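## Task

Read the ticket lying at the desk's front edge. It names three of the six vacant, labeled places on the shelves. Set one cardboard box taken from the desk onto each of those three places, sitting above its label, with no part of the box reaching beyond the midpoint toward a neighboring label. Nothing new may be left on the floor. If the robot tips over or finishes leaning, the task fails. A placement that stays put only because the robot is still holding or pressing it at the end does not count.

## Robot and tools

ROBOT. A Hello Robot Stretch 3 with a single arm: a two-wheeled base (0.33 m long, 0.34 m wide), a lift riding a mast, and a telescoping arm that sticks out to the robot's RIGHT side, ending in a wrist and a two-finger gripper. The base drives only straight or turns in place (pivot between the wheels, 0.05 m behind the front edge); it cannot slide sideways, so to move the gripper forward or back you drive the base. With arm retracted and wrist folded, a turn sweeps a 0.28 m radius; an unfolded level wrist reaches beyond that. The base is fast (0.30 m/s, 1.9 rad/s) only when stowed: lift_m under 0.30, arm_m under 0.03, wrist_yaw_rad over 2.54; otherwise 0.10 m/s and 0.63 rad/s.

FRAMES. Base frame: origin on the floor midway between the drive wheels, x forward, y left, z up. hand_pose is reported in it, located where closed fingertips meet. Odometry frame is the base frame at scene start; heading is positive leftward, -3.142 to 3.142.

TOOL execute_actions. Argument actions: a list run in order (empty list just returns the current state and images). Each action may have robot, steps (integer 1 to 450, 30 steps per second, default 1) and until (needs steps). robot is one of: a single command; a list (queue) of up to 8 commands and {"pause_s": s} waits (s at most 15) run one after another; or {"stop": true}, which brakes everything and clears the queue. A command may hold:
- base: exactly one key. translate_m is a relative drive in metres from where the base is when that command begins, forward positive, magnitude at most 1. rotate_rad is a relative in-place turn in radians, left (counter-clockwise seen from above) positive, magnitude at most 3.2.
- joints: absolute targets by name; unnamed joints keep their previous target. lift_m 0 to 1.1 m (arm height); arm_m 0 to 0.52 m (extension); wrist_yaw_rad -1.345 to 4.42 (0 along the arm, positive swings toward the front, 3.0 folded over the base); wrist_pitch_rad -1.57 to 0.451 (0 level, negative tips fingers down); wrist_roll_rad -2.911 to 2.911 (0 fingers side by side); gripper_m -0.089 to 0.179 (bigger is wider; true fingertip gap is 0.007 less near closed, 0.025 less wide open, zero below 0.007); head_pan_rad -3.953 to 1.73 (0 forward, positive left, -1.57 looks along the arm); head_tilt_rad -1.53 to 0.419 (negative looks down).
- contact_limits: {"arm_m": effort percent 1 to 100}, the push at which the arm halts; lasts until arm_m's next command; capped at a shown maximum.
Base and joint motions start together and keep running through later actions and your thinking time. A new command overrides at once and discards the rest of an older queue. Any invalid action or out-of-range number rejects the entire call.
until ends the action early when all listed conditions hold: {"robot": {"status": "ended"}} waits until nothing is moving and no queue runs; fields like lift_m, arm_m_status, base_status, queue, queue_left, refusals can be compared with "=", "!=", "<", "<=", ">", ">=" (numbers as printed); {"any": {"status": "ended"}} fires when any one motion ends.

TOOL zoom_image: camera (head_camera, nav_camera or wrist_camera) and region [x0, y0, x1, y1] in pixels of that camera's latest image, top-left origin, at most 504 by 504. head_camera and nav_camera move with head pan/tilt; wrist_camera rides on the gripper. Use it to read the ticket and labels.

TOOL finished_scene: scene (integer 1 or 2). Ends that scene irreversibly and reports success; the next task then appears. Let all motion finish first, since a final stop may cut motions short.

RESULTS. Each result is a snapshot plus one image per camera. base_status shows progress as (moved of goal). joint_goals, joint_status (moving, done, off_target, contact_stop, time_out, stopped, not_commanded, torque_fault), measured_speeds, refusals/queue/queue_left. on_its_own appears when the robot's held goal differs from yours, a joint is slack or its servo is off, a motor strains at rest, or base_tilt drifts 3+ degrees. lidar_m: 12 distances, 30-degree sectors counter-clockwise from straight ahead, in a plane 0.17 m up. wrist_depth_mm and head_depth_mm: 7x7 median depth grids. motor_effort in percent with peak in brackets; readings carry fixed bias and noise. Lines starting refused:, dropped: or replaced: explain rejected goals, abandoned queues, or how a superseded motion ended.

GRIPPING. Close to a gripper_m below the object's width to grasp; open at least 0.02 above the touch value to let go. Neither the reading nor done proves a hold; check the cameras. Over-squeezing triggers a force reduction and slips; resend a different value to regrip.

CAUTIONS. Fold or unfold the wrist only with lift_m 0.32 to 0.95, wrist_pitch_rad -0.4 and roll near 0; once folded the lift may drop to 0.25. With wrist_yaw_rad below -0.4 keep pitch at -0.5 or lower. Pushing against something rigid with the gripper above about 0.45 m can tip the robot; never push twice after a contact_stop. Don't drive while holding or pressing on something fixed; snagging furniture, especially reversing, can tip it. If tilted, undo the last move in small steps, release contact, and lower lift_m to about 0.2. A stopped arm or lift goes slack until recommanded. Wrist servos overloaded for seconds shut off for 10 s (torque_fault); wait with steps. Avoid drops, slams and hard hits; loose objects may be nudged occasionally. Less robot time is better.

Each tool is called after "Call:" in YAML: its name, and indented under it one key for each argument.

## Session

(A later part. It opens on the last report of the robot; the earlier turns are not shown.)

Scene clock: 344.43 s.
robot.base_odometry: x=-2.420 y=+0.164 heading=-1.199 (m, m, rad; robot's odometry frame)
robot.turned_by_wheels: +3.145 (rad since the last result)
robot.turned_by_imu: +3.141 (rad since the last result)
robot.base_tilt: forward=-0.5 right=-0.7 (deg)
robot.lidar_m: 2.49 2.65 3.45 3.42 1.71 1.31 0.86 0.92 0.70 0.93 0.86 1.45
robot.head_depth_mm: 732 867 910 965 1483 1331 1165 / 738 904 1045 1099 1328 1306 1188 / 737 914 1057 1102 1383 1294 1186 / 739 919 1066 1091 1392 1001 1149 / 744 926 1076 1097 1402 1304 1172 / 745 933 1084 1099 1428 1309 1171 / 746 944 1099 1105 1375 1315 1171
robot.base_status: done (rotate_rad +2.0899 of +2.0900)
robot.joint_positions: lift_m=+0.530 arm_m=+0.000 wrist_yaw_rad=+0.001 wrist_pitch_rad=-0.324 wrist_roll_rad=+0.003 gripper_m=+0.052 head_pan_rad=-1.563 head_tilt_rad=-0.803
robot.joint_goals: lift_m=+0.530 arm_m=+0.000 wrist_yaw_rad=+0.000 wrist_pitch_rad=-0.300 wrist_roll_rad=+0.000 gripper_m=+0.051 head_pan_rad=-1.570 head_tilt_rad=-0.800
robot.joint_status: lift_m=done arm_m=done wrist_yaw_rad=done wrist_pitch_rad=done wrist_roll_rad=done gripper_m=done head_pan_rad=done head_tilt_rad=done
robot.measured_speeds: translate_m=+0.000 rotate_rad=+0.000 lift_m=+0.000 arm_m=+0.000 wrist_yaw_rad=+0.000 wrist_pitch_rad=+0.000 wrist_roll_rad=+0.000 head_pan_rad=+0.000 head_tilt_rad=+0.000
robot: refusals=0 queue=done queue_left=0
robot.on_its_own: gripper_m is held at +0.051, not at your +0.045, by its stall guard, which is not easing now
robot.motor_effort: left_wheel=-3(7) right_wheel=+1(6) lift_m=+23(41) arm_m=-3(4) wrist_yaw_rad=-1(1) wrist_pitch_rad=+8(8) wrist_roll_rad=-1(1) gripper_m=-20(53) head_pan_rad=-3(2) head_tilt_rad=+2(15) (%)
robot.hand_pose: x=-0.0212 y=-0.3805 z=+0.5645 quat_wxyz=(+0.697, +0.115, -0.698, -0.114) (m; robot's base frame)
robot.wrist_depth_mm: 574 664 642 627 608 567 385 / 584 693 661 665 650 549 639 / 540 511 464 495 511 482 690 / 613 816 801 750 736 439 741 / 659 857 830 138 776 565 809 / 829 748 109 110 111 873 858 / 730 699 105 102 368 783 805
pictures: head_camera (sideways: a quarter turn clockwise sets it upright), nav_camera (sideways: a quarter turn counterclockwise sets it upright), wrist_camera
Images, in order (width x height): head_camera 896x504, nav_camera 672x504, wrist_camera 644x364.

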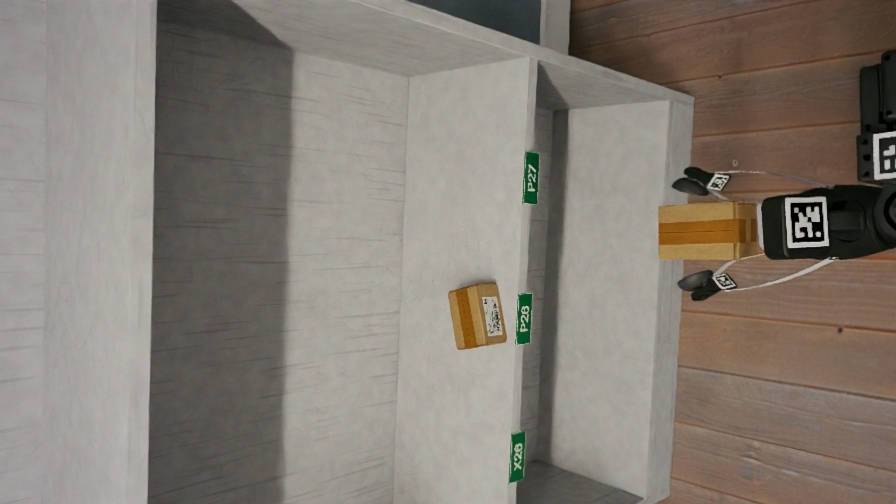

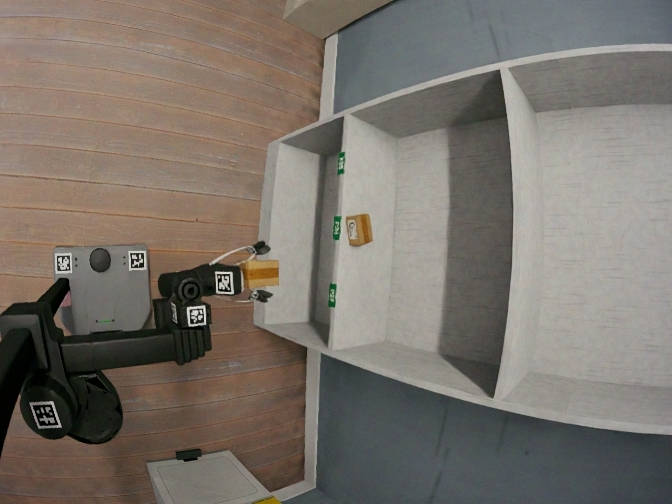

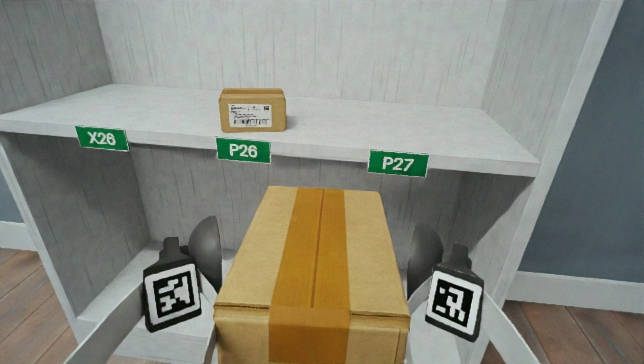

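Call:
execute_actions:
  actions:
    - {"robot":[{"base":{"rotate_rad":-0.06}},{"base":{"translate_m":-0.06}},{"joints":{"arm_m":0.22}}],"steps":450,"until":{"robot":{"status":"ended"}}}

Scene clock: 352.97 s.
robot.base_odometry: x=-2.438 y=+0.221 heading=-1.259 (m, m, rad; robot's odometry frame)
robot.turned_by_wheels: -0.060 (rad since the last result)
robot.turned_by_imu: -0.058 (rad since the last result)
robot.base_tilt: forward=-0.5 right=-0.9 (deg)
robot.lidar_m: 2.55 2.66 3.26 3.40 1.73 1.27 0.80 0.83 0.68 0.73 0.90 1.40
robot.head_depth_mm: 595 931 1129 1328 1503 1331 1170 / 700 846 847 1068 1488 1357 - / 743 918 1054 1098 1401 1290 1168 / 738 911 1061 1096 1161 1305 1166 / 744 914 1061 1100 1390 1311 1168 / 744 913 1060 1104 1401 1323 1175 / 746 917 1064 1106 1396 1310 1180
robot.base_status: done (translate_m -0.0600 of -0.0600)
robot.joint_positions: lift_m=+0.530 arm_m=+0.220 wrist_yaw_rad=+0.001 wrist_pitch_rad=-0.324 wrist_roll_rad=+0.003 gripper_m=+0.052 head_pan_rad=-1.563 head_tilt_rad=-0.803
robot.joint_goals: lift_m=+0.530 arm_m=+0.220 wrist_yaw_rad=+0.000 wrist_pitch_rad=-0.300 wrist_roll_rad=+0.000 gripper_m=+0.051 head_pan_rad=-1.570 head_tilt_rad=-0.800
robot.joint_status: lift_m=done arm_m=done wrist_yaw_rad=done wrist_pitch_rad=done wrist_roll_rad=done gripper_m=done head_pan_rad=done head_tilt_rad=done
robot.measured_speeds: translate_m=+0.000 rotate_rad=+0.000 lift_m=+0.000 arm_m=+0.000 wrist_yaw_rad=+0.000 wrist_pitch_rad=+0.000 wrist_roll_rad=+0.000 head_pan_rad=+0.000 head_tilt_rad=+0.000
robot: refusals=0 queue=done queue_left=0
robot.on_its_own: gripper_m is held at +0.051, not at your +0.045, by its stall guard, which is not easing now
robot.motor_effort: left_wheel=+2(3) right_wheel=-3(3) lift_m=+23(24) arm_m=+3(5) wrist_yaw_rad=+1(0) wrist_pitch_rad=+8(8) wrist_roll_rad=-1(2) gripper_m=-21(20) head_pan_rad=-2(2) head_tilt_rad=+2(2) (%)
robot.hand_pose: x=-0.0213 y=-0.5999 z=+0.5645 quat_wxyz=(+0.697, +0.114, -0.698, -0.114) (m; robot's base frame)
robot.wrist_depth_mm: 438 430 423 416 412 336 212 / 470 465 455 444 434 329 209 / 452 467 470 464 460 320 206 / 261 299 339 346 352 316 213 / 257 258 247 138 272 269 235 / 664 653 109 110 111 242 636 / 644 628 105 102 260 279 693
pictures: head_camera (sideways: a quarter turn clockwise sets it upright), nav_camera (sideways: a quarter turn counterclockwise sets it upright), wrist_camera
Images, in order (width x height): head_camera 896x504, nav_camera 672x504, wrist_camera 644x364.

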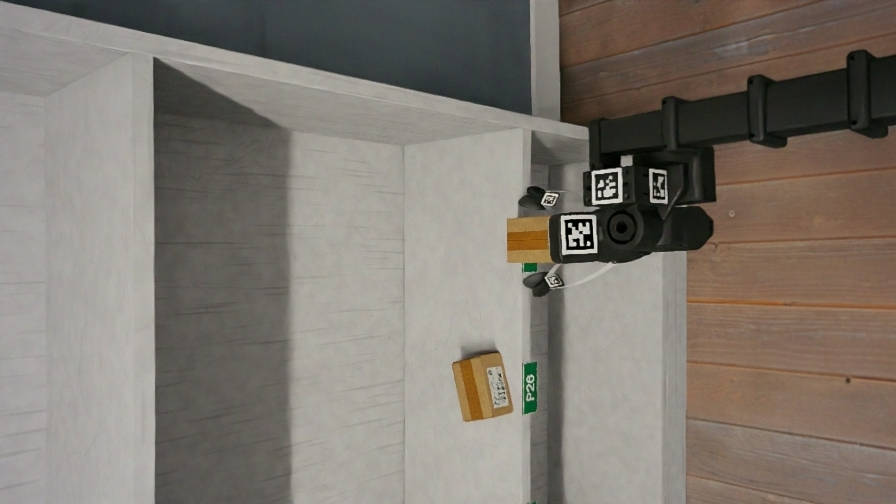

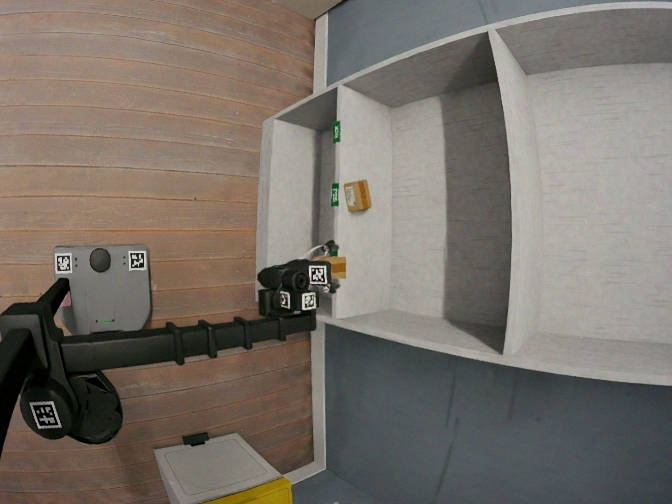

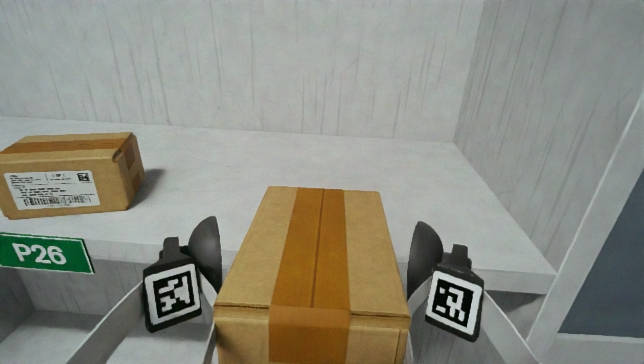

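Call:
execute_actions:
  actions:
    - {"robot":[{"joints":{"arm_m":0.345}},{"joints":{"lift_m":0.5}},{"joints":{"gripper_m":0.11}},{"joints":{"arm_m":0.0}}],"steps":450,"until":{"robot":{"status":"ended"}}}

Scene clock: 366.00 s.
robot.base_odometry: x=-2.438 y=+0.221 heading=-1.259 (m, m, rad; robot's odometry frame)
robot.turned_by_wheels: +0.000 (rad since the last result)
robot.turned_by_imu: +0.003 (rad since the last result)
robot.base_tilt: forward=-0.5 right=-0.9 (deg)
robot.lidar_m: 2.55 2.66 3.26 3.41 1.72 1.27 0.80 0.84 0.68 0.73 0.90 1.40
robot.head_depth_mm: 598 934 1123 1337 1516 1333 1171 / 700 846 843 1068 1479 1322 1186 / 739 912 1054 1099 1359 1298 1195 / 740 915 1064 1093 1396 1303 1169 / 744 917 1062 1098 1396 1312 1175 / 748 916 1064 1099 1404 1307 1173 / 749 919 1064 1103 1392 1300 1169
robot.base_status: done (translate_m -0.0600 of -0.0600)
robot.joint_positions: lift_m=+0.500 arm_m=+0.000 wrist_yaw_rad=+0.001 wrist_pitch_rad=-0.315 wrist_roll_rad=+0.003 gripper_m=+0.110 head_pan_rad=-1.563 head_tilt_rad=-0.803
robot.joint_goals: lift_m=+0.500 arm_m=+0.000 wrist_yaw_rad=+0.000 wrist_pitch_rad=-0.300 wrist_roll_rad=+0.000 gripper_m=+0.110 head_pan_rad=-1.570 head_tilt_rad=-0.800
robot.joint_status: lift_m=done arm_m=done wrist_yaw_rad=done wrist_pitch_rad=done wrist_roll_rad=done gripper_m=done head_pan_rad=done head_tilt_rad=done
robot.measured_speeds: translate_m=+0.000 rotate_rad=+0.000 lift_m=+0.000 arm_m=+0.000 wrist_yaw_rad=+0.000 wrist_pitch_rad=+0.000 wrist_roll_rad=+0.000 head_pan_rad=+0.000 head_tilt_rad=+0.000
robot: refusals=0 queue=done queue_left=0
robot.motor_effort: left_wheel=+1(2) right_wheel=-3(3) lift_m=+22(24) arm_m=-4(5) wrist_yaw_rad=+0(1) wrist_pitch_rad=+5(8) wrist_roll_rad=-1(1) gripper_m=+0(78) head_pan_rad=-3(2) head_tilt_rad=+1(2) (%)
robot.hand_pose: x=-0.0214 y=-0.3814 z=+0.5368 quat_wxyz=(+0.698, +0.111, -0.699, -0.111) (m; robot's base frame)
robot.wrist_depth_mm: 645 647 624 620 596 628 644 / 642 590 647 645 617 678 683 / 648 449 488 431 472 739 730 / 730 792 775 767 662 799 793 / 742 843 853 842 748 873 855 / 707 760 755 764 728 893 896 / 659 651 648 634 648 754 780
pictures: head_camera (sideways: a quarter turn clockwise sets it upright), nav_camera (sideways: a quarter turn counterclockwise sets it upright), wrist_camera
Images, in order (width x height): head_camera 896x504, nav_camera 672x504, wrist_camera 644x364.

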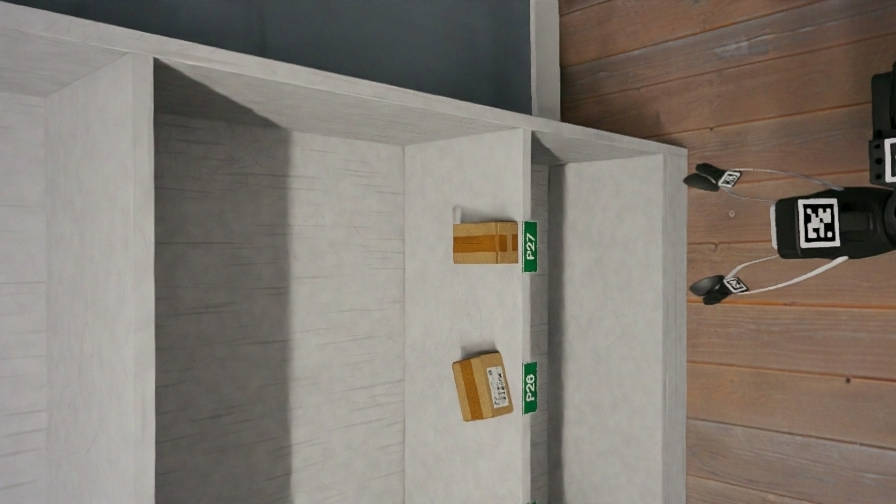

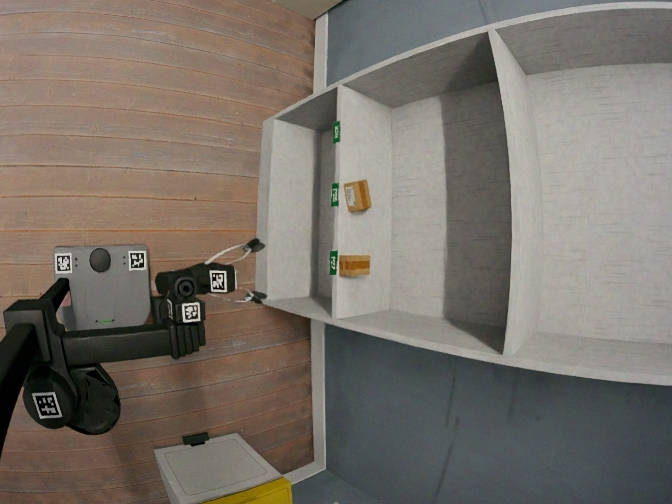

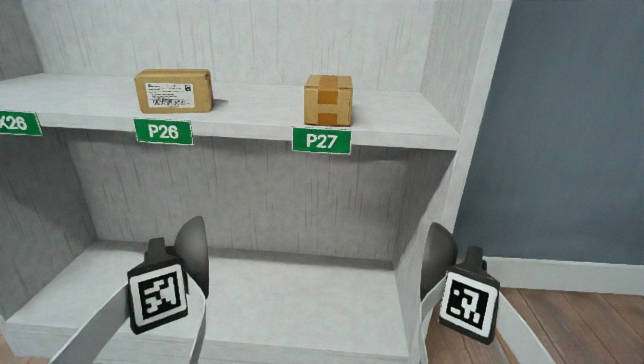

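Call:
execute_actions:
  actions:
    - {"robot":[{"joints":{"wrist_pitch_rad":-0.4,"wrist_yaw_rad":3.0,"gripper_m":0.04},"base":{"rotate_rad":0.988}},{"joints":{"lift_m":0.25}},{"base":{"translate_m":1.0}},{"base":{"translate_m":1.0}},{"base":{"translate_m":0.983}},{"base":{"rotate_rad":2.21},"joints":{"lift_m":0.78,"head_tilt_rad":-0.9}},{"joints":{"wrist_yaw_rad":0.7,"wrist_pitch_rad":-0.3,"gripper_m":0.16}}],"steps":450,"until":{"robot":{"status":"ended"}}}
    - {"steps":450,"until":{"robot":{"status":"ended"}}}

Scene clock: 401.70 s.
robot.base_odometry: x=+0.436 y=-0.578 heading=+1.939 (m, m, rad; robot's odometry frame)
robot.turned_by_wheels: +3.198 (rad since the last result)
robot.turned_by_imu: +3.193 (rad since the last result)
robot.base_tilt: forward=-0.6 right=-0.8 (deg)
robot.lidar_m: 2.79 3.00 3.40 2.78 1.26 0.98 0.96 1.03 0.85 1.26 0.79 1.25
robot.head_depth_mm: 1121 1083 879 738 1466 - 1115 / 1128 1087 877 752 1421 - 1130 / 1133 1079 877 756 1460 - 1113 / 1140 1094 880 755 1478 - 1146 / 1157 1091 881 753 1525 1241 1149 / 1162 1085 884 757 1462 1267 1142 / 1174 1092 883 754 1470 1279 1152
robot.base_status: done (rotate_rad +2.2099 of +2.2100)
robot.joint_positions: lift_m=+0.780 arm_m=+0.000 wrist_yaw_rad=+0.702 wrist_pitch_rad=-0.325 wrist_roll_rad=+0.003 gripper_m=+0.160 head_pan_rad=-1.563 head_tilt_rad=-0.889
robot.joint_goals: lift_m=+0.780 arm_m=+0.000 wrist_yaw_rad=+0.700 wrist_pitch_rad=-0.300 wrist_roll_rad=+0.000 gripper_m=+0.160 head_pan_rad=-1.570 head_tilt_rad=-0.900
robot.joint_status: lift_m=done arm_m=done wrist_yaw_rad=done wrist_pitch_rad=done wrist_roll_rad=done gripper_m=done head_pan_rad=done head_tilt_rad=done
robot.measured_speeds: translate_m=+0.000 rotate_rad=+0.000 lift_m=+0.000 arm_m=+0.000 wrist_yaw_rad=+0.000 wrist_pitch_rad=+0.000 wrist_roll_rad=+0.000 head_pan_rad=+0.000 head_tilt_rad=+0.000
robot: refusals=0 queue=done queue_left=0
robot.motor_effort: left_wheel=-3(11) right_wheel=+1(7) lift_m=+40(41) arm_m=-3(4) wrist_yaw_rad=-1(3) wrist_pitch_rad=+9(9) wrist_roll_rad=-1(1) gripper_m=+0(77) head_pan_rad=-2(2) head_tilt_rad=-6(18) (%)
robot.hand_pose: x=+0.1304 y=-0.3248 z=+0.8137 quat_wxyz=(+0.694, +0.348, -0.616, +0.132) (m; robot's base frame)
robot.wrist_depth_mm: - - - - - 920 775 / - - - - - 934 801 / - - 624 640 661 685 713 / - - - 454 457 468 478 / - - - - 351 354 298 / - - - - - - 291 / 999 - - - - - 251
pictures: head_camera (sideways: a quarter turn clockwise sets it upright), nav_camera (sideways: a quarter turn counterclockwise sets it upright), wrist_camera
Images, in order (width x height): head_camera 896x504, nav_camera 672x504, wrist_camera 644x364.

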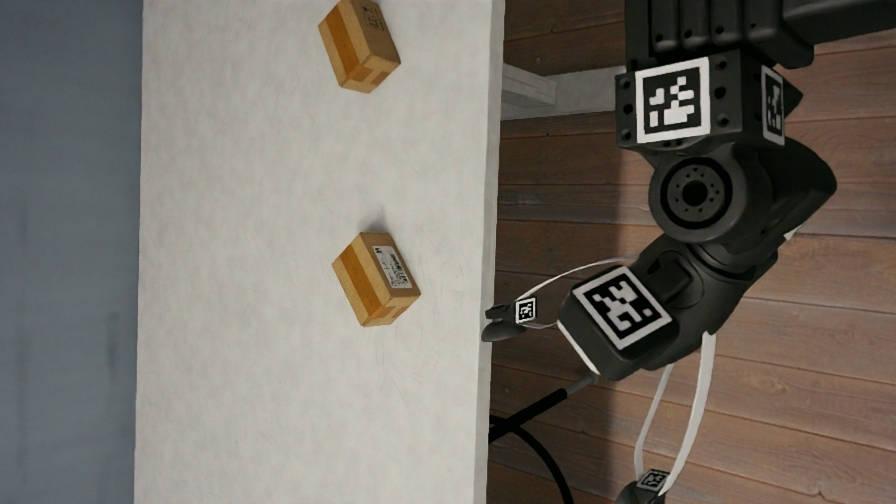

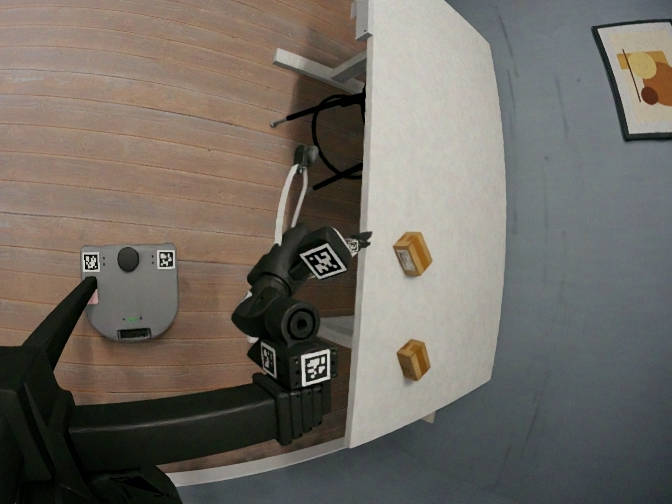

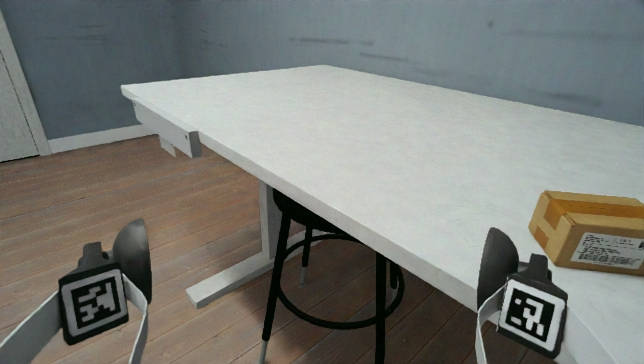

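Call:
execute_actions:
  actions:
    - {"robot":[{"joints":{"wrist_yaw_rad":0.5,"lift_m":0.76},"base":{"translate_m":-0.035}},{"joints":{"arm_m":0.15}}],"steps":450,"until":{"robot":{"status":"ended"}}}

Scene clock: 408.90 s.
robot.base_odometry: x=+0.448 y=-0.611 heading=+1.939 (m, m, rad; robot's odometry frame)
robot.turned_by_wheels: +0.000 (rad since the last result)
robot.turned_by_imu: +0.001 (rad since the last result)
robot.base_tilt: forward=-0.6 right=-0.7 (deg)
robot.lidar_m: 2.83 3.05 3.41 2.67 1.21 0.95 0.93 1.00 0.84 1.25 0.80 1.27
robot.head_depth_mm: 1114 1085 876 754 - - - / 1126 1087 877 - 1395 1267 1148 / 1135 1090 878 792 1401 1282 1139 / 1136 1086 880 775 1425 1273 1148 / 1148 1088 878 744 1463 1289 1143 / 1154 1090 886 774 1465 1287 1147 / 1164 1091 881 758 1445 1284 1142
robot.base_status: done (translate_m -0.0350 of -0.0350)
robot.joint_positions: lift_m=+0.760 arm_m=+0.150 wrist_yaw_rad=+0.501 wrist_pitch_rad=-0.324 wrist_roll_rad=+0.003 gripper_m=+0.160 head_pan_rad=-1.563 head_tilt_rad=-0.889
robot.joint_goals: lift_m=+0.760 arm_m=+0.150 wrist_yaw_rad=+0.500 wrist_pitch_rad=-0.300 wrist_roll_rad=+0.000 gripper_m=+0.160 head_pan_rad=-1.570 head_tilt_rad=-0.900
robot.joint_status: lift_m=done arm_m=done wrist_yaw_rad=done wrist_pitch_rad=done wrist_roll_rad=done gripper_m=done head_pan_rad=done head_tilt_rad=done
robot.measured_speeds: translate_m=+0.000 rotate_rad=+0.000 lift_m=+0.000 arm_m=+0.000 wrist_yaw_rad=+0.000 wrist_pitch_rad=+0.000 wrist_roll_rad=+0.000 head_pan_rad=+0.000 head_tilt_rad=+0.000
robot: refusals=0 queue=done queue_left=0
robot.motor_effort: left_wheel=-2(9) right_wheel=+2(4) lift_m=+23(40) arm_m=+2(2) wrist_yaw_rad=+0(3) wrist_pitch_rad=+8(8) wrist_roll_rad=-1(1) gripper_m=-1(1) head_pan_rad=-2(2) head_tilt_rad=-6(6) (%)
robot.hand_pose: x=+0.0914 y=-0.5011 z=+0.7947 quat_wxyz=(+0.704, +0.284, -0.648, +0.062) (m; robot's base frame)
robot.wrist_depth_mm: - - - 971 817 716 639 / - 911 957 967 871 765 660 / 532 545 562 581 601 619 632 / 382 388 396 403 414 422 435 / - 312 308 309 231 323 327 / - 249 249 254 226 - 263 / 971 960 217 213 215 211 221
pictures: head_camera (sideways: a quarter turn clockwise sets it upright), nav_camera (sideways: a quarter turn counterclockwise sets it upright), wrist_camera
Images, in order (width x height): head_camera 896x504, nav_camera 672x504, wrist_camera 644x364.

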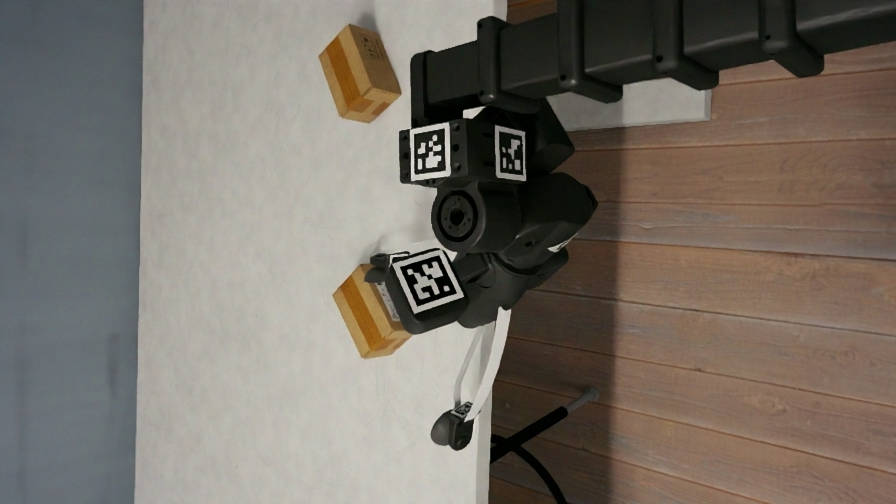

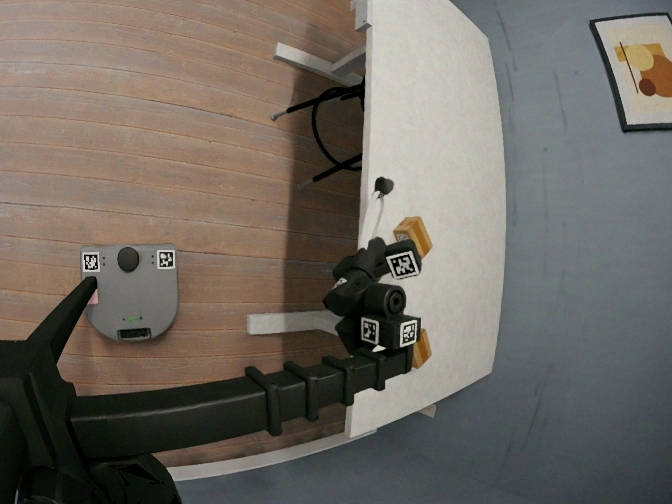

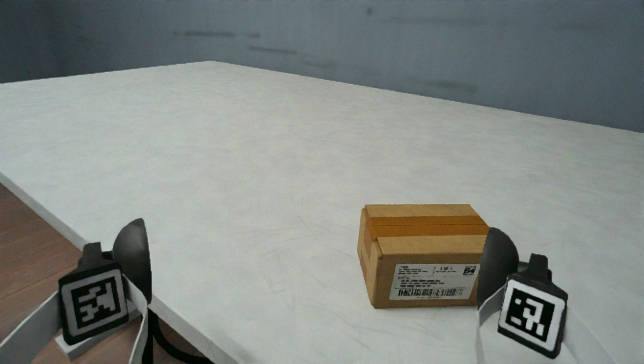

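Call:
execute_actions:
  actions:
    - {"robot":[{"base":{"translate_m":-0.10}},{"joints":{"lift_m":0.706}},{"joints":{"arm_m":0.202},"base":{"translate_m":0.029}},{"joints":{"arm_m":0.254},"base":{"translate_m":0.029}}],"steps":450,"until":{"robot":{"status":"ended"}}}

Scene clock: 419.33 s.
robot.base_odometry: x=+0.463 y=-0.650 heading=+1.939 (m, m, rad; robot's odometry frame)
robot.turned_by_wheels: +0.000 (rad since the last result)
robot.turned_by_imu: +0.002 (rad since the last result)
robot.base_tilt: forward=-0.6 right=-0.9 (deg)
robot.lidar_m: 2.87 3.10 3.44 2.55 1.16 0.90 0.89 0.95 0.82 1.25 0.82 0.88
robot.head_depth_mm: 1112 1083 879 738 1486 - - / 1120 1082 879 - 1400 1258 1136 / 1129 1090 903 - 1469 1293 1143 / 1138 1090 878 - 1462 1283 1146 / 1138 1088 879 748 1467 1291 1142 / 1156 1087 884 738 1469 1282 1146 / 1159 1091 882 759 1449 1280 1146
robot.base_status: done (translate_m +0.0290 of +0.0290)
robot.joint_positions: lift_m=+0.706 arm_m=+0.254 wrist_yaw_rad=+0.501 wrist_pitch_rad=-0.324 wrist_roll_rad=+0.003 gripper_m=+0.160 head_pan_rad=-1.563 head_tilt_rad=-0.889
robot.joint_goals: lift_m=+0.706 arm_m=+0.254 wrist_yaw_rad=+0.500 wrist_pitch_rad=-0.300 wrist_roll_rad=+0.000 gripper_m=+0.160 head_pan_rad=-1.570 head_tilt_rad=-0.900
robot.joint_status: lift_m=done arm_m=done wrist_yaw_rad=done wrist_pitch_rad=done wrist_roll_rad=done gripper_m=done head_pan_rad=done head_tilt_rad=done
robot.measured_speeds: translate_m=+0.000 rotate_rad=+0.000 lift_m=+0.000 arm_m=+0.000 wrist_yaw_rad=+0.000 wrist_pitch_rad=+0.000 wrist_roll_rad=+0.000 head_pan_rad=+0.000 head_tilt_rad=+0.000
robot: refusals=0 queue=done queue_left=0
robot.motor_effort: left_wheel=-3(8) right_wheel=+2(6) lift_m=+22(23) arm_m=+3(2) wrist_yaw_rad=-1(2) wrist_pitch_rad=+8(8) wrist_roll_rad=-1(1) gripper_m=+0(0) head_pan_rad=-3(2) head_tilt_rad=-6(6) (%)
robot.hand_pose: x=+0.0914 y=-0.6051 z=+0.7407 quat_wxyz=(+0.704, +0.284, -0.648, +0.062) (m; robot's base frame)
robot.wrist_depth_mm: - - - 858 732 631 553 / 615 647 683 712 715 656 578 / 374 385 395 408 420 433 451 / 269 273 263 175 293 298 304 / 210 220 133 135 205 228 230 / - 175 133 137 168 - 186 / 141 146 143 146 150 148 156
pictures: head_camera (sideways: a quarter turn clockwise sets it upright), nav_camera (sideways: a quarter turn counterclockwise sets it upright), wrist_camera
Images, in order (width x height): head_camera 896x504, nav_camera 672x504, wrist_camera 644x364.

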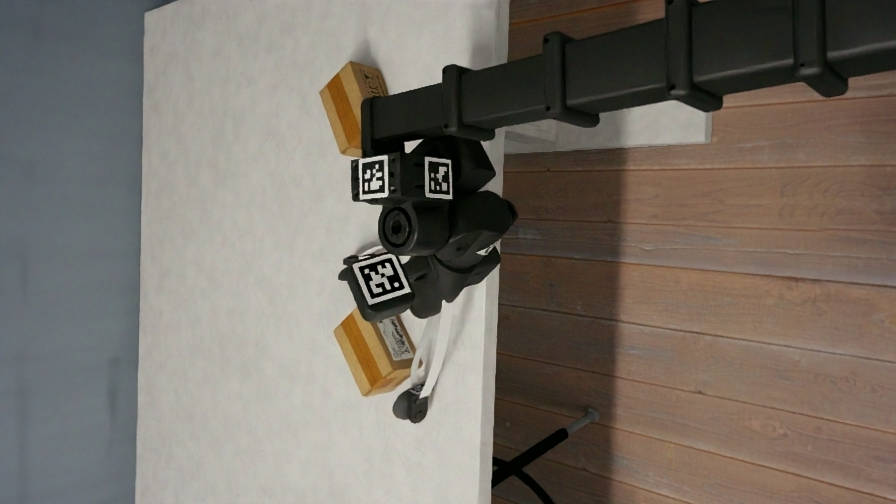

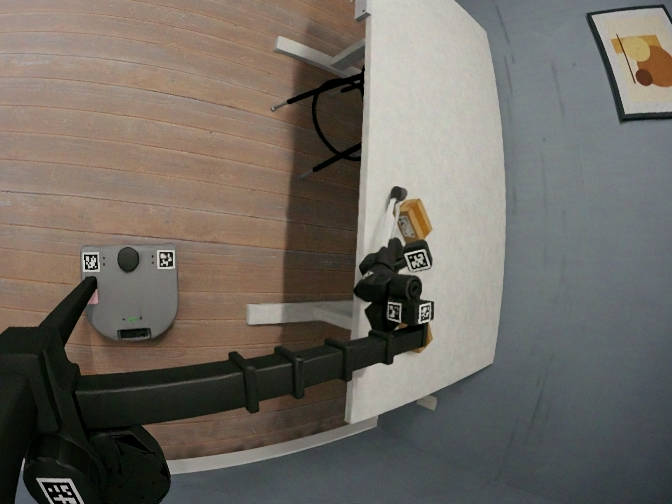

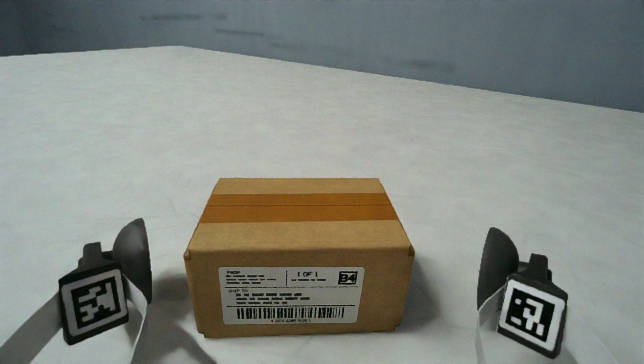

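Call:
execute_actions:
  actions:
    - {"robot":[{"joints":{"arm_m":0.273},"base":{"translate_m":0.021}},{"joints":{"gripper_m":0.06}},{"pause_s":0.5},{"joints":{"lift_m":0.78}},{"joints":{"arm_m":0.0}}],"steps":450,"until":{"robot":{"status":"ended"}}}

Scene clock: 430.47 s.
robot.base_odometry: x=+0.456 y=-0.631 heading=+1.939 (m, m, rad; robot's odometry frame)
robot.turned_by_wheels: +0.000 (rad since the last result)
robot.turned_by_imu: +0.003 (rad since the last result)
robot.base_tilt: forward=-0.5 right=-0.8 (deg)
robot.lidar_m: 2.85 3.07 3.42 2.62 1.18 0.93 0.91 0.98 0.83 1.25 0.81 0.86
robot.head_depth_mm: 1122 1085 874 735 1480 - 1112 / 1118 1089 879 739 1422 - 1131 / 1132 1087 880 753 1465 - 1111 / 1136 1092 881 755 1493 - 1149 / 1145 1092 884 738 529 1265 1142 / 1150 1095 886 756 526 1288 1150 / 1169 1093 884 754 1433 1284 1145
robot.base_status: done (translate_m +0.0210 of +0.0210)
robot.joint_positions: lift_m=+0.780 arm_m=+0.000 wrist_yaw_rad=+0.500 wrist_pitch_rad=-0.323 wrist_roll_rad=+0.003 gripper_m=+0.064 head_pan_rad=-1.563 head_tilt_rad=-0.889
robot.joint_goals: lift_m=+0.780 arm_m=+0.000 wrist_yaw_rad=+0.500 wrist_pitch_rad=-0.300 wrist_roll_rad=+0.000 gripper_m=+0.063 head_pan_rad=-1.570 head_tilt_rad=-0.900
robot.joint_status: lift_m=done arm_m=done wrist_yaw_rad=done wrist_pitch_rad=done wrist_roll_rad=done gripper_m=done head_pan_rad=done head_tilt_rad=done
robot.measured_speeds: translate_m=+0.000 rotate_rad=+0.000 lift_m=+0.000 arm_m=+0.000 wrist_yaw_rad=+0.000 wrist_pitch_rad=+0.000 wrist_roll_rad=+0.000 head_pan_rad=+0.000 head_tilt_rad=+0.000
robot: refusals=0 queue=done queue_left=0
robot.motor_effort: left_wheel=-3(5) right_wheel=+1(5) lift_m=+41(41) arm_m=-4(2) wrist_yaw_rad=-1(0) wrist_pitch_rad=+8(8) wrist_roll_rad=-1(1) gripper_m=-21(93) head_pan_rad=-2(1) head_tilt_rad=-6(5) (%)
robot.hand_pose: x=+0.0915 y=-0.3518 z=+0.8142 quat_wxyz=(+0.704, +0.283, -0.649, +0.062) (m; robot's base frame)
robot.wrist_depth_mm: - - - - 968 846 747 / - - - - 987 890 786 / 692 613 622 651 666 691 714 / - - 445 453 458 472 483 / - - 133 135 144 358 364 / - - 110 117 128 289 293 / - - 117 128 215 - 245
pictures: head_camera (sideways: a quarter turn clockwise sets it upright), nav_camera (sideways: a quarter turn counterclockwise sets it upright), wrist_camera
Images, in order (width x height): head_camera 896x504, nav_camera 672x504, wrist_camera 644x364.

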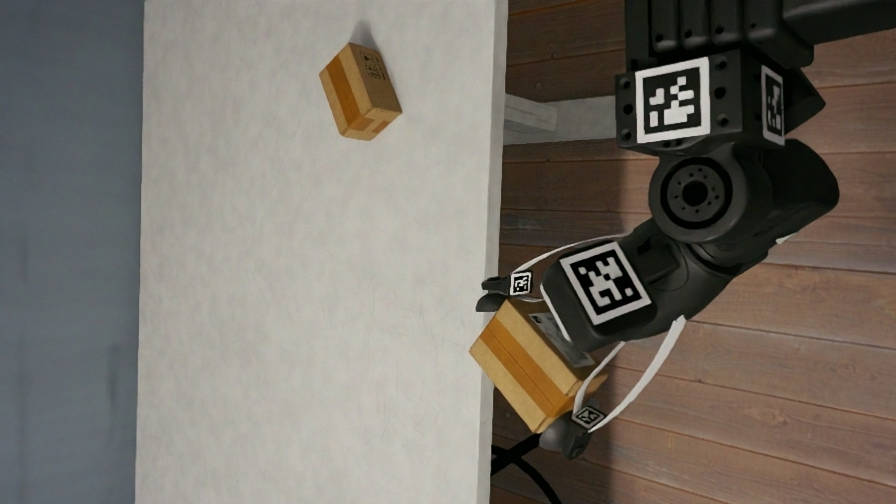

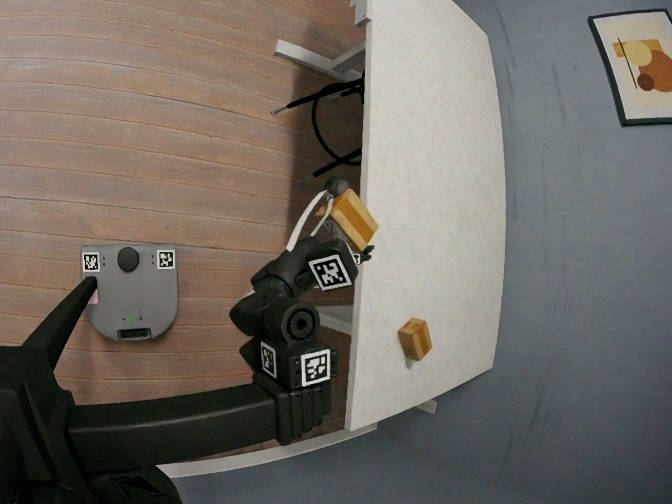

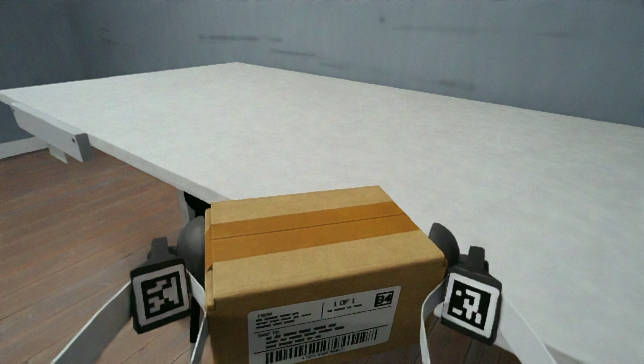

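Call:
execute_actions:
  actions:
    - {"robot":[{"base":{"rotate_rad":1.055}},{"base":{"translate_m":1.0},"joints":{"lift_m":0.53,"head_tilt_rad":-0.8,"wrist_yaw_rad":0}},{"base":{"translate_m":1.0}},{"base":{"translate_m":0.72}},{"base":{"rotate_rad":2.03}}],"steps":450,"until":{"robot":{"status":"ended"}}}
    - {"steps":450,"until":{"robot":{"status":"ended"}}}
    - {"steps":450,"until":{"robot":{"status":"ended"}}}

Scene clock: 471.30 s.
robot.base_odometry: x=-2.235 y=-0.229 heading=-1.260 (m, m, rad; robot's odometry frame)
robot.turned_by_wheels: +3.085 (rad since the last result)
robot.turned_by_imu: +3.082 (rad since the last result)
robot.base_tilt: forward=-0.6 right=-0.8 (deg)
robot.lidar_m: 1.99 2.11 3.06 3.55 2.37 1.82 1.37 1.02 1.00 0.72 1.05 1.06
robot.head_depth_mm: 735 953 1104 1092 1424 1314 1170 / 735 961 1109 1099 1428 1336 1195 / 736 964 1118 1097 1431 1280 1189 / 736 950 1085 1159 1444 731 1176 / 890 1005 1173 1386 1553 1334 1181 / 892 1016 1174 1404 1555 1346 1172 / 893 1020 1183 1412 1558 1349 1179
robot.base_status: done (rotate_rad +2.0299 of +2.0300)
robot.joint_positions: lift_m=+0.530 arm_m=+0.000 wrist_yaw_rad=+0.001 wrist_pitch_rad=-0.323 wrist_roll_rad=+0.003 gripper_m=+0.064 head_pan_rad=-1.563 head_tilt_rad=-0.803
robot.joint_goals: lift_m=+0.530 arm_m=+0.000 wrist_yaw_rad=+0.000 wrist_pitch_rad=-0.300 wrist_roll_rad=+0.000 gripper_m=+0.063 head_pan_rad=-1.570 head_tilt_rad=-0.800
robot.joint_status: lift_m=done arm_m=done wrist_yaw_rad=done wrist_pitch_rad=done wrist_roll_rad=done gripper_m=done head_pan_rad=done head_tilt_rad=done
robot.measured_speeds: translate_m=+0.000 rotate_rad=+0.000 lift_m=+0.000 arm_m=+0.000 wrist_yaw_rad=+0.000 wrist_pitch_rad=+0.000 wrist_roll_rad=+0.000 head_pan_rad=+0.000 head_tilt_rad=+0.000
robot: refusals=0 queue=done queue_left=0
robot.motor_effort: left_wheel=-3(6) right_wheel=+1(5) lift_m=+23(39) arm_m=-4(4) wrist_yaw_rad=-1(1) wrist_pitch_rad=+8(8) wrist_roll_rad=-1(1) gripper_m=-21(21) head_pan_rad=-2(2) head_tilt_rad=+2(13) (%)
robot.hand_pose: x=-0.0212 y=-0.3806 z=+0.5649 quat_wxyz=(+0.697, +0.114, -0.698, -0.114) (m; robot's base frame)
robot.wrist_depth_mm: 749 741 713 670 653 634 610 / 814 797 772 714 690 674 660 / 862 855 833 620 525 534 470 / 923 923 881 716 790 776 747 / 944 985 133 135 145 836 798 / 879 952 110 118 128 816 828 / 764 735 117 128 404 663 693
pictures: head_camera (sideways: a quarter turn clockwise sets it upright), nav_camera (sideways: a quarter turn counterclockwise sets it upright), wrist_camera
Images, in order (width x height): head_camera 896x504, nav_camera 672x504, wrist_camera 644x364.

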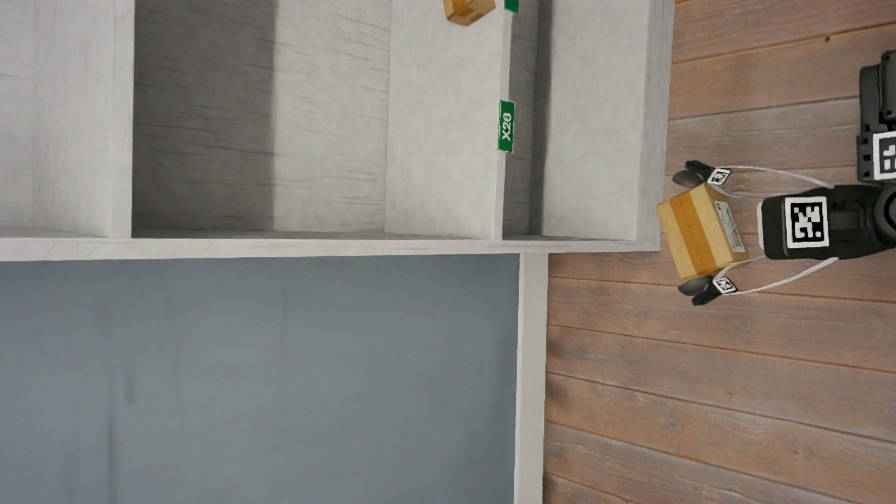

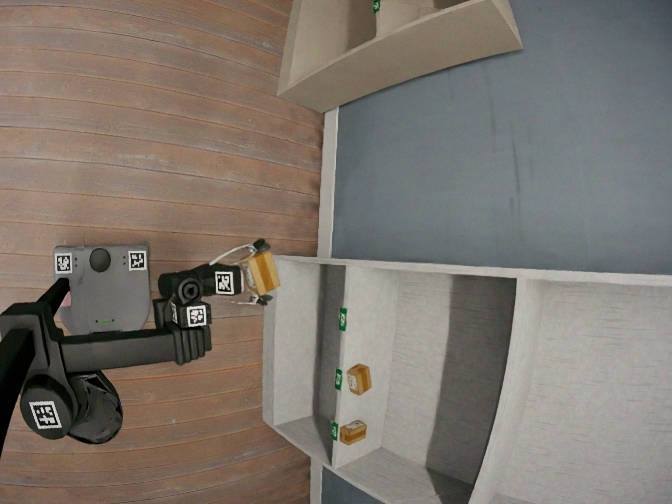

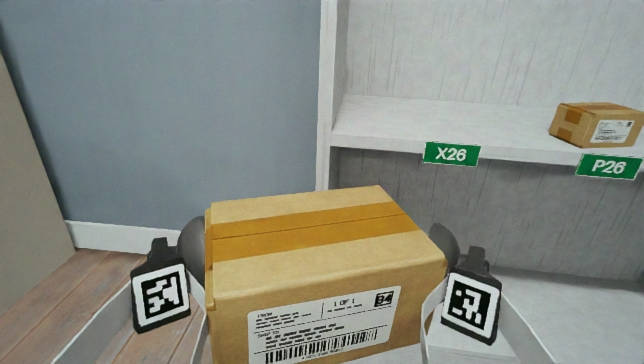

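Call:
execute_actions:
  actions:
    - {"robot":[{"base":{"rotate_rad":-0.05}},{"base":{"translate_m":-0.15}},{"joints":{"arm_m":0.2}}],"steps":450,"until":{"robot":{"status":"ended"}}}

Scene clock: 479.50 s.
robot.base_odometry: x=-2.273 y=-0.084 heading=-1.310 (m, m, rad; robot's odometry frame)
robot.turned_by_wheels: -0.050 (rad since the last result)
robot.turned_by_imu: -0.049 (rad since the last result)
robot.base_tilt: forward=-0.7 right=-0.9 (deg)
robot.lidar_m: 2.14 2.24 3.11 3.32 2.28 1.69 1.22 1.26 0.91 0.74 1.06 1.17
robot.head_depth_mm: 734 959 1114 1089 1422 1328 1160 / 738 960 1115 1037 1428 1344 - / 739 960 1117 1098 1428 1272 1167 / 741 967 1117 1095 1341 1311 1166 / 742 965 1120 1100 1363 1334 1175 / 701 816 902 1295 1544 1333 1172 / 640 995 1158 1368 1541 1340 1174
robot.base_status: done (translate_m -0.1500 of -0.1500)
robot.joint_positions: lift_m=+0.530 arm_m=+0.200 wrist_yaw_rad=+0.001 wrist_pitch_rad=-0.323 wrist_roll_rad=+0.003 gripper_m=+0.064 head_pan_rad=-1.563 head_tilt_rad=-0.803
robot.joint_goals: lift_m=+0.530 arm_m=+0.200 wrist_yaw_rad=+0.000 wrist_pitch_rad=-0.300 wrist_roll_rad=+0.000 gripper_m=+0.063 head_pan_rad=-1.570 head_tilt_rad=-0.800
robot.joint_status: lift_m=done arm_m=done wrist_yaw_rad=done wrist_pitch_rad=done wrist_roll_rad=done gripper_m=done head_pan_rad=done head_tilt_rad=done
robot.measured_speeds: translate_m=+0.000 rotate_rad=+0.000 lift_m=+0.000 arm_m=+0.000 wrist_yaw_rad=+0.000 wrist_pitch_rad=+0.000 wrist_roll_rad=+0.000 head_pan_rad=+0.000 head_tilt_rad=+0.000
robot: refusals=0 queue=done queue_left=0
robot.motor_effort: left_wheel=+2(1) right_wheel=-3(4) lift_m=+23(23) arm_m=+2(5) wrist_yaw_rad=+0(2) wrist_pitch_rad=+8(8) wrist_roll_rad=-1(1) gripper_m=-21(21) head_pan_rad=-2(2) head_tilt_rad=+2(3) (%)
robot.hand_pose: x=-0.0213 y=-0.5800 z=+0.5649 quat_wxyz=(+0.697, +0.114, -0.699, -0.114) (m; robot's base frame)
robot.wrist_depth_mm: 515 316 480 478 468 462 455 / 561 319 515 513 503 493 483 / 604 325 474 503 516 510 506 / 663 318 341 349 356 307 330 / 713 360 133 136 144 301 297 / 781 769 110 118 128 665 647 / 757 719 117 127 389 665 668
pictures: head_camera (sideways: a quarter turn clockwise sets it upright), nav_camera (sideways: a quarter turn counterclockwise sets it upright), wrist_camera
Images, in order (width x height): head_camera 896x504, nav_camera 672x504, wrist_camera 644x364.

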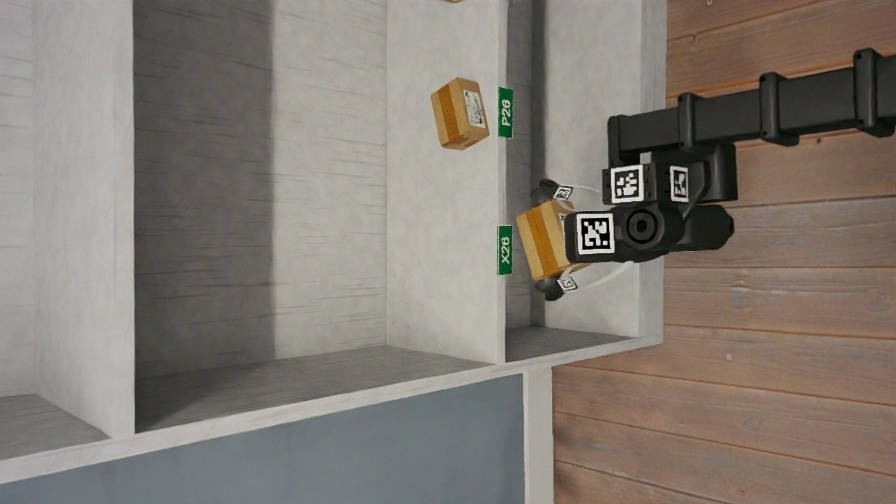

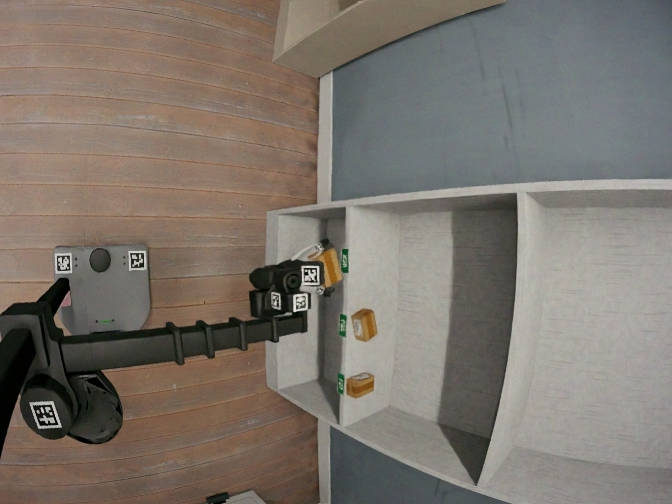

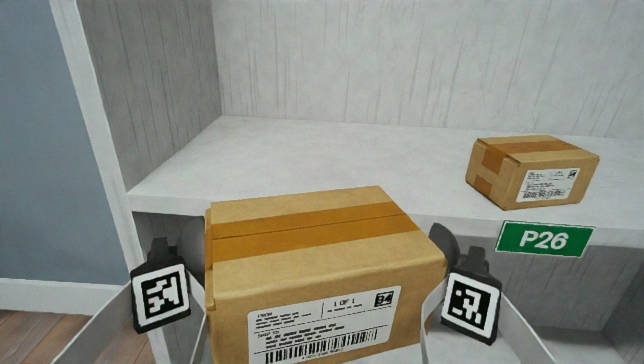

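Call:
execute_actions:
  actions:
    - {"robot":[{"joints":{"arm_m":0.405},"base":{"translate_m":0.006}},{"joints":{"lift_m":0.5}},{"joints":{"gripper_m":0.135}},{"joints":{"arm_m":0.0}}],"steps":450,"until":{"robot":{"status":"ended"}}}

Scene clock: 491.23 s.
robot.base_odometry: x=-2.272 y=-0.090 heading=-1.310 (m, m, rad; robot's odometry frame)
robot.turned_by_wheels: +0.000 (rad since the last result)
robot.turned_by_imu: +0.003 (rad since the last result)
robot.base_tilt: forward=-0.7 right=-0.8 (deg)
robot.lidar_m: 2.14 2.23 3.09 3.31 2.29 1.70 1.22 1.27 0.92 0.74 1.06 1.17
robot.head_depth_mm: 736 961 1113 1094 1424 1330 1174 / 738 964 1112 1043 1422 1331 1179 / 735 961 1112 1101 1422 1330 1188 / 741 965 1114 1041 1438 1328 1185 / 744 966 1098 1093 1372 1329 1174 / 700 788 967 1331 1553 1341 1175 / 849 999 1156 1373 1540 1343 1173
robot.base_status: done (translate_m +0.0060 of +0.0060)
robot.joint_positions: lift_m=+0.500 arm_m=+0.000 wrist_yaw_rad=+0.000 wrist_pitch_rad=-0.315 wrist_roll_rad=+0.001 gripper_m=+0.135 head_pan_rad=-1.563 head_tilt_rad=-0.803
robot.joint_goals: lift_m=+0.500 arm_m=+0.000 wrist_yaw_rad=+0.000 wrist_pitch_rad=-0.300 wrist_roll_rad=+0.000 gripper_m=+0.135 head_pan_rad=-1.570 head_tilt_rad=-0.800
robot.joint_status: lift_m=done arm_m=done wrist_yaw_rad=done wrist_pitch_rad=done wrist_roll_rad=done gripper_m=done head_pan_rad=done head_tilt_rad=done
robot.measured_speeds: translate_m=+0.000 rotate_rad=+0.000 lift_m=+0.000 arm_m=+0.000 wrist_yaw_rad=+0.000 wrist_pitch_rad=+0.000 wrist_roll_rad=+0.000 head_pan_rad=+0.000 head_tilt_rad=+0.000
robot: refusals=0 queue=done queue_left=0
robot.motor_effort: left_wheel=+1(4) right_wheel=-3(6) lift_m=+22(23) arm_m=-4(4) wrist_yaw_rad=-1(1) wrist_pitch_rad=+5(8) wrist_roll_rad=-1(1) gripper_m=+0(84) head_pan_rad=-1(3) head_tilt_rad=+2(2) (%)
robot.hand_pose: x=-0.0214 y=-0.3815 z=+0.5368 quat_wxyz=(+0.698, +0.111, -0.699, -0.111) (m; robot's base frame)
robot.wrist_depth_mm: 733 710 560 659 658 640 625 / 766 764 558 531 683 669 663 / 833 818 540 504 524 478 460 / 906 891 702 818 802 786 736 / 942 951 844 874 873 840 726 / 870 - 762 756 763 797 713 / 723 714 709 676 673 656 655
pictures: head_camera (sideways: a quarter turn clockwise sets it upright), nav_camera (sideways: a quarter turn counterclockwise sets it upright), wrist_camera
Images, in order (width x height): head_camera 896x504, nav_camera 672x504, wrist_camera 644x364.

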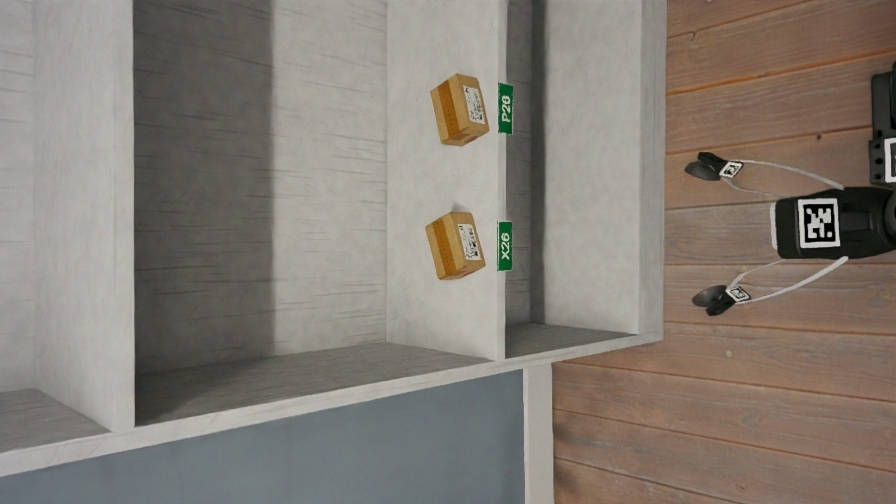

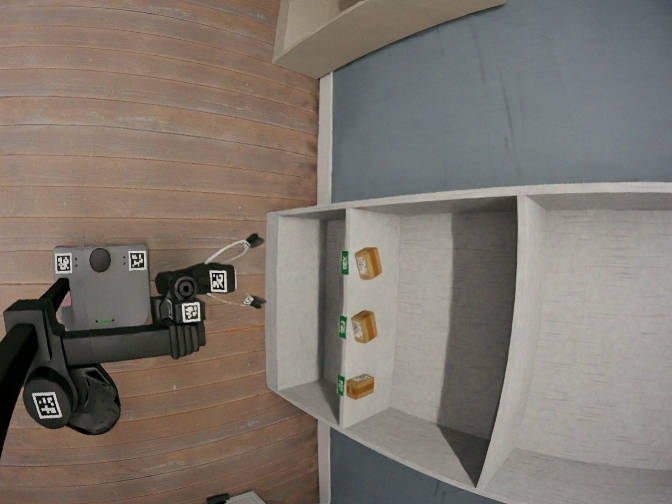

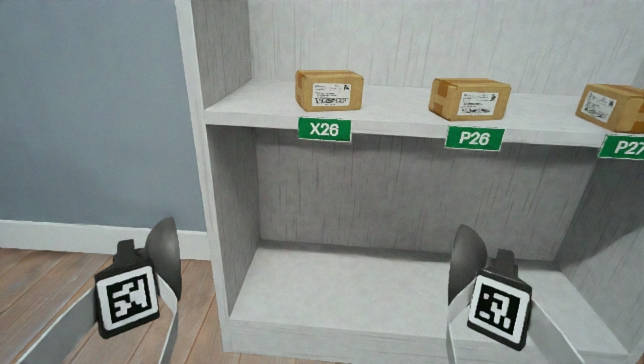

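Call:
finished_scene:
  scene: 1

The scene is finished: the task was done.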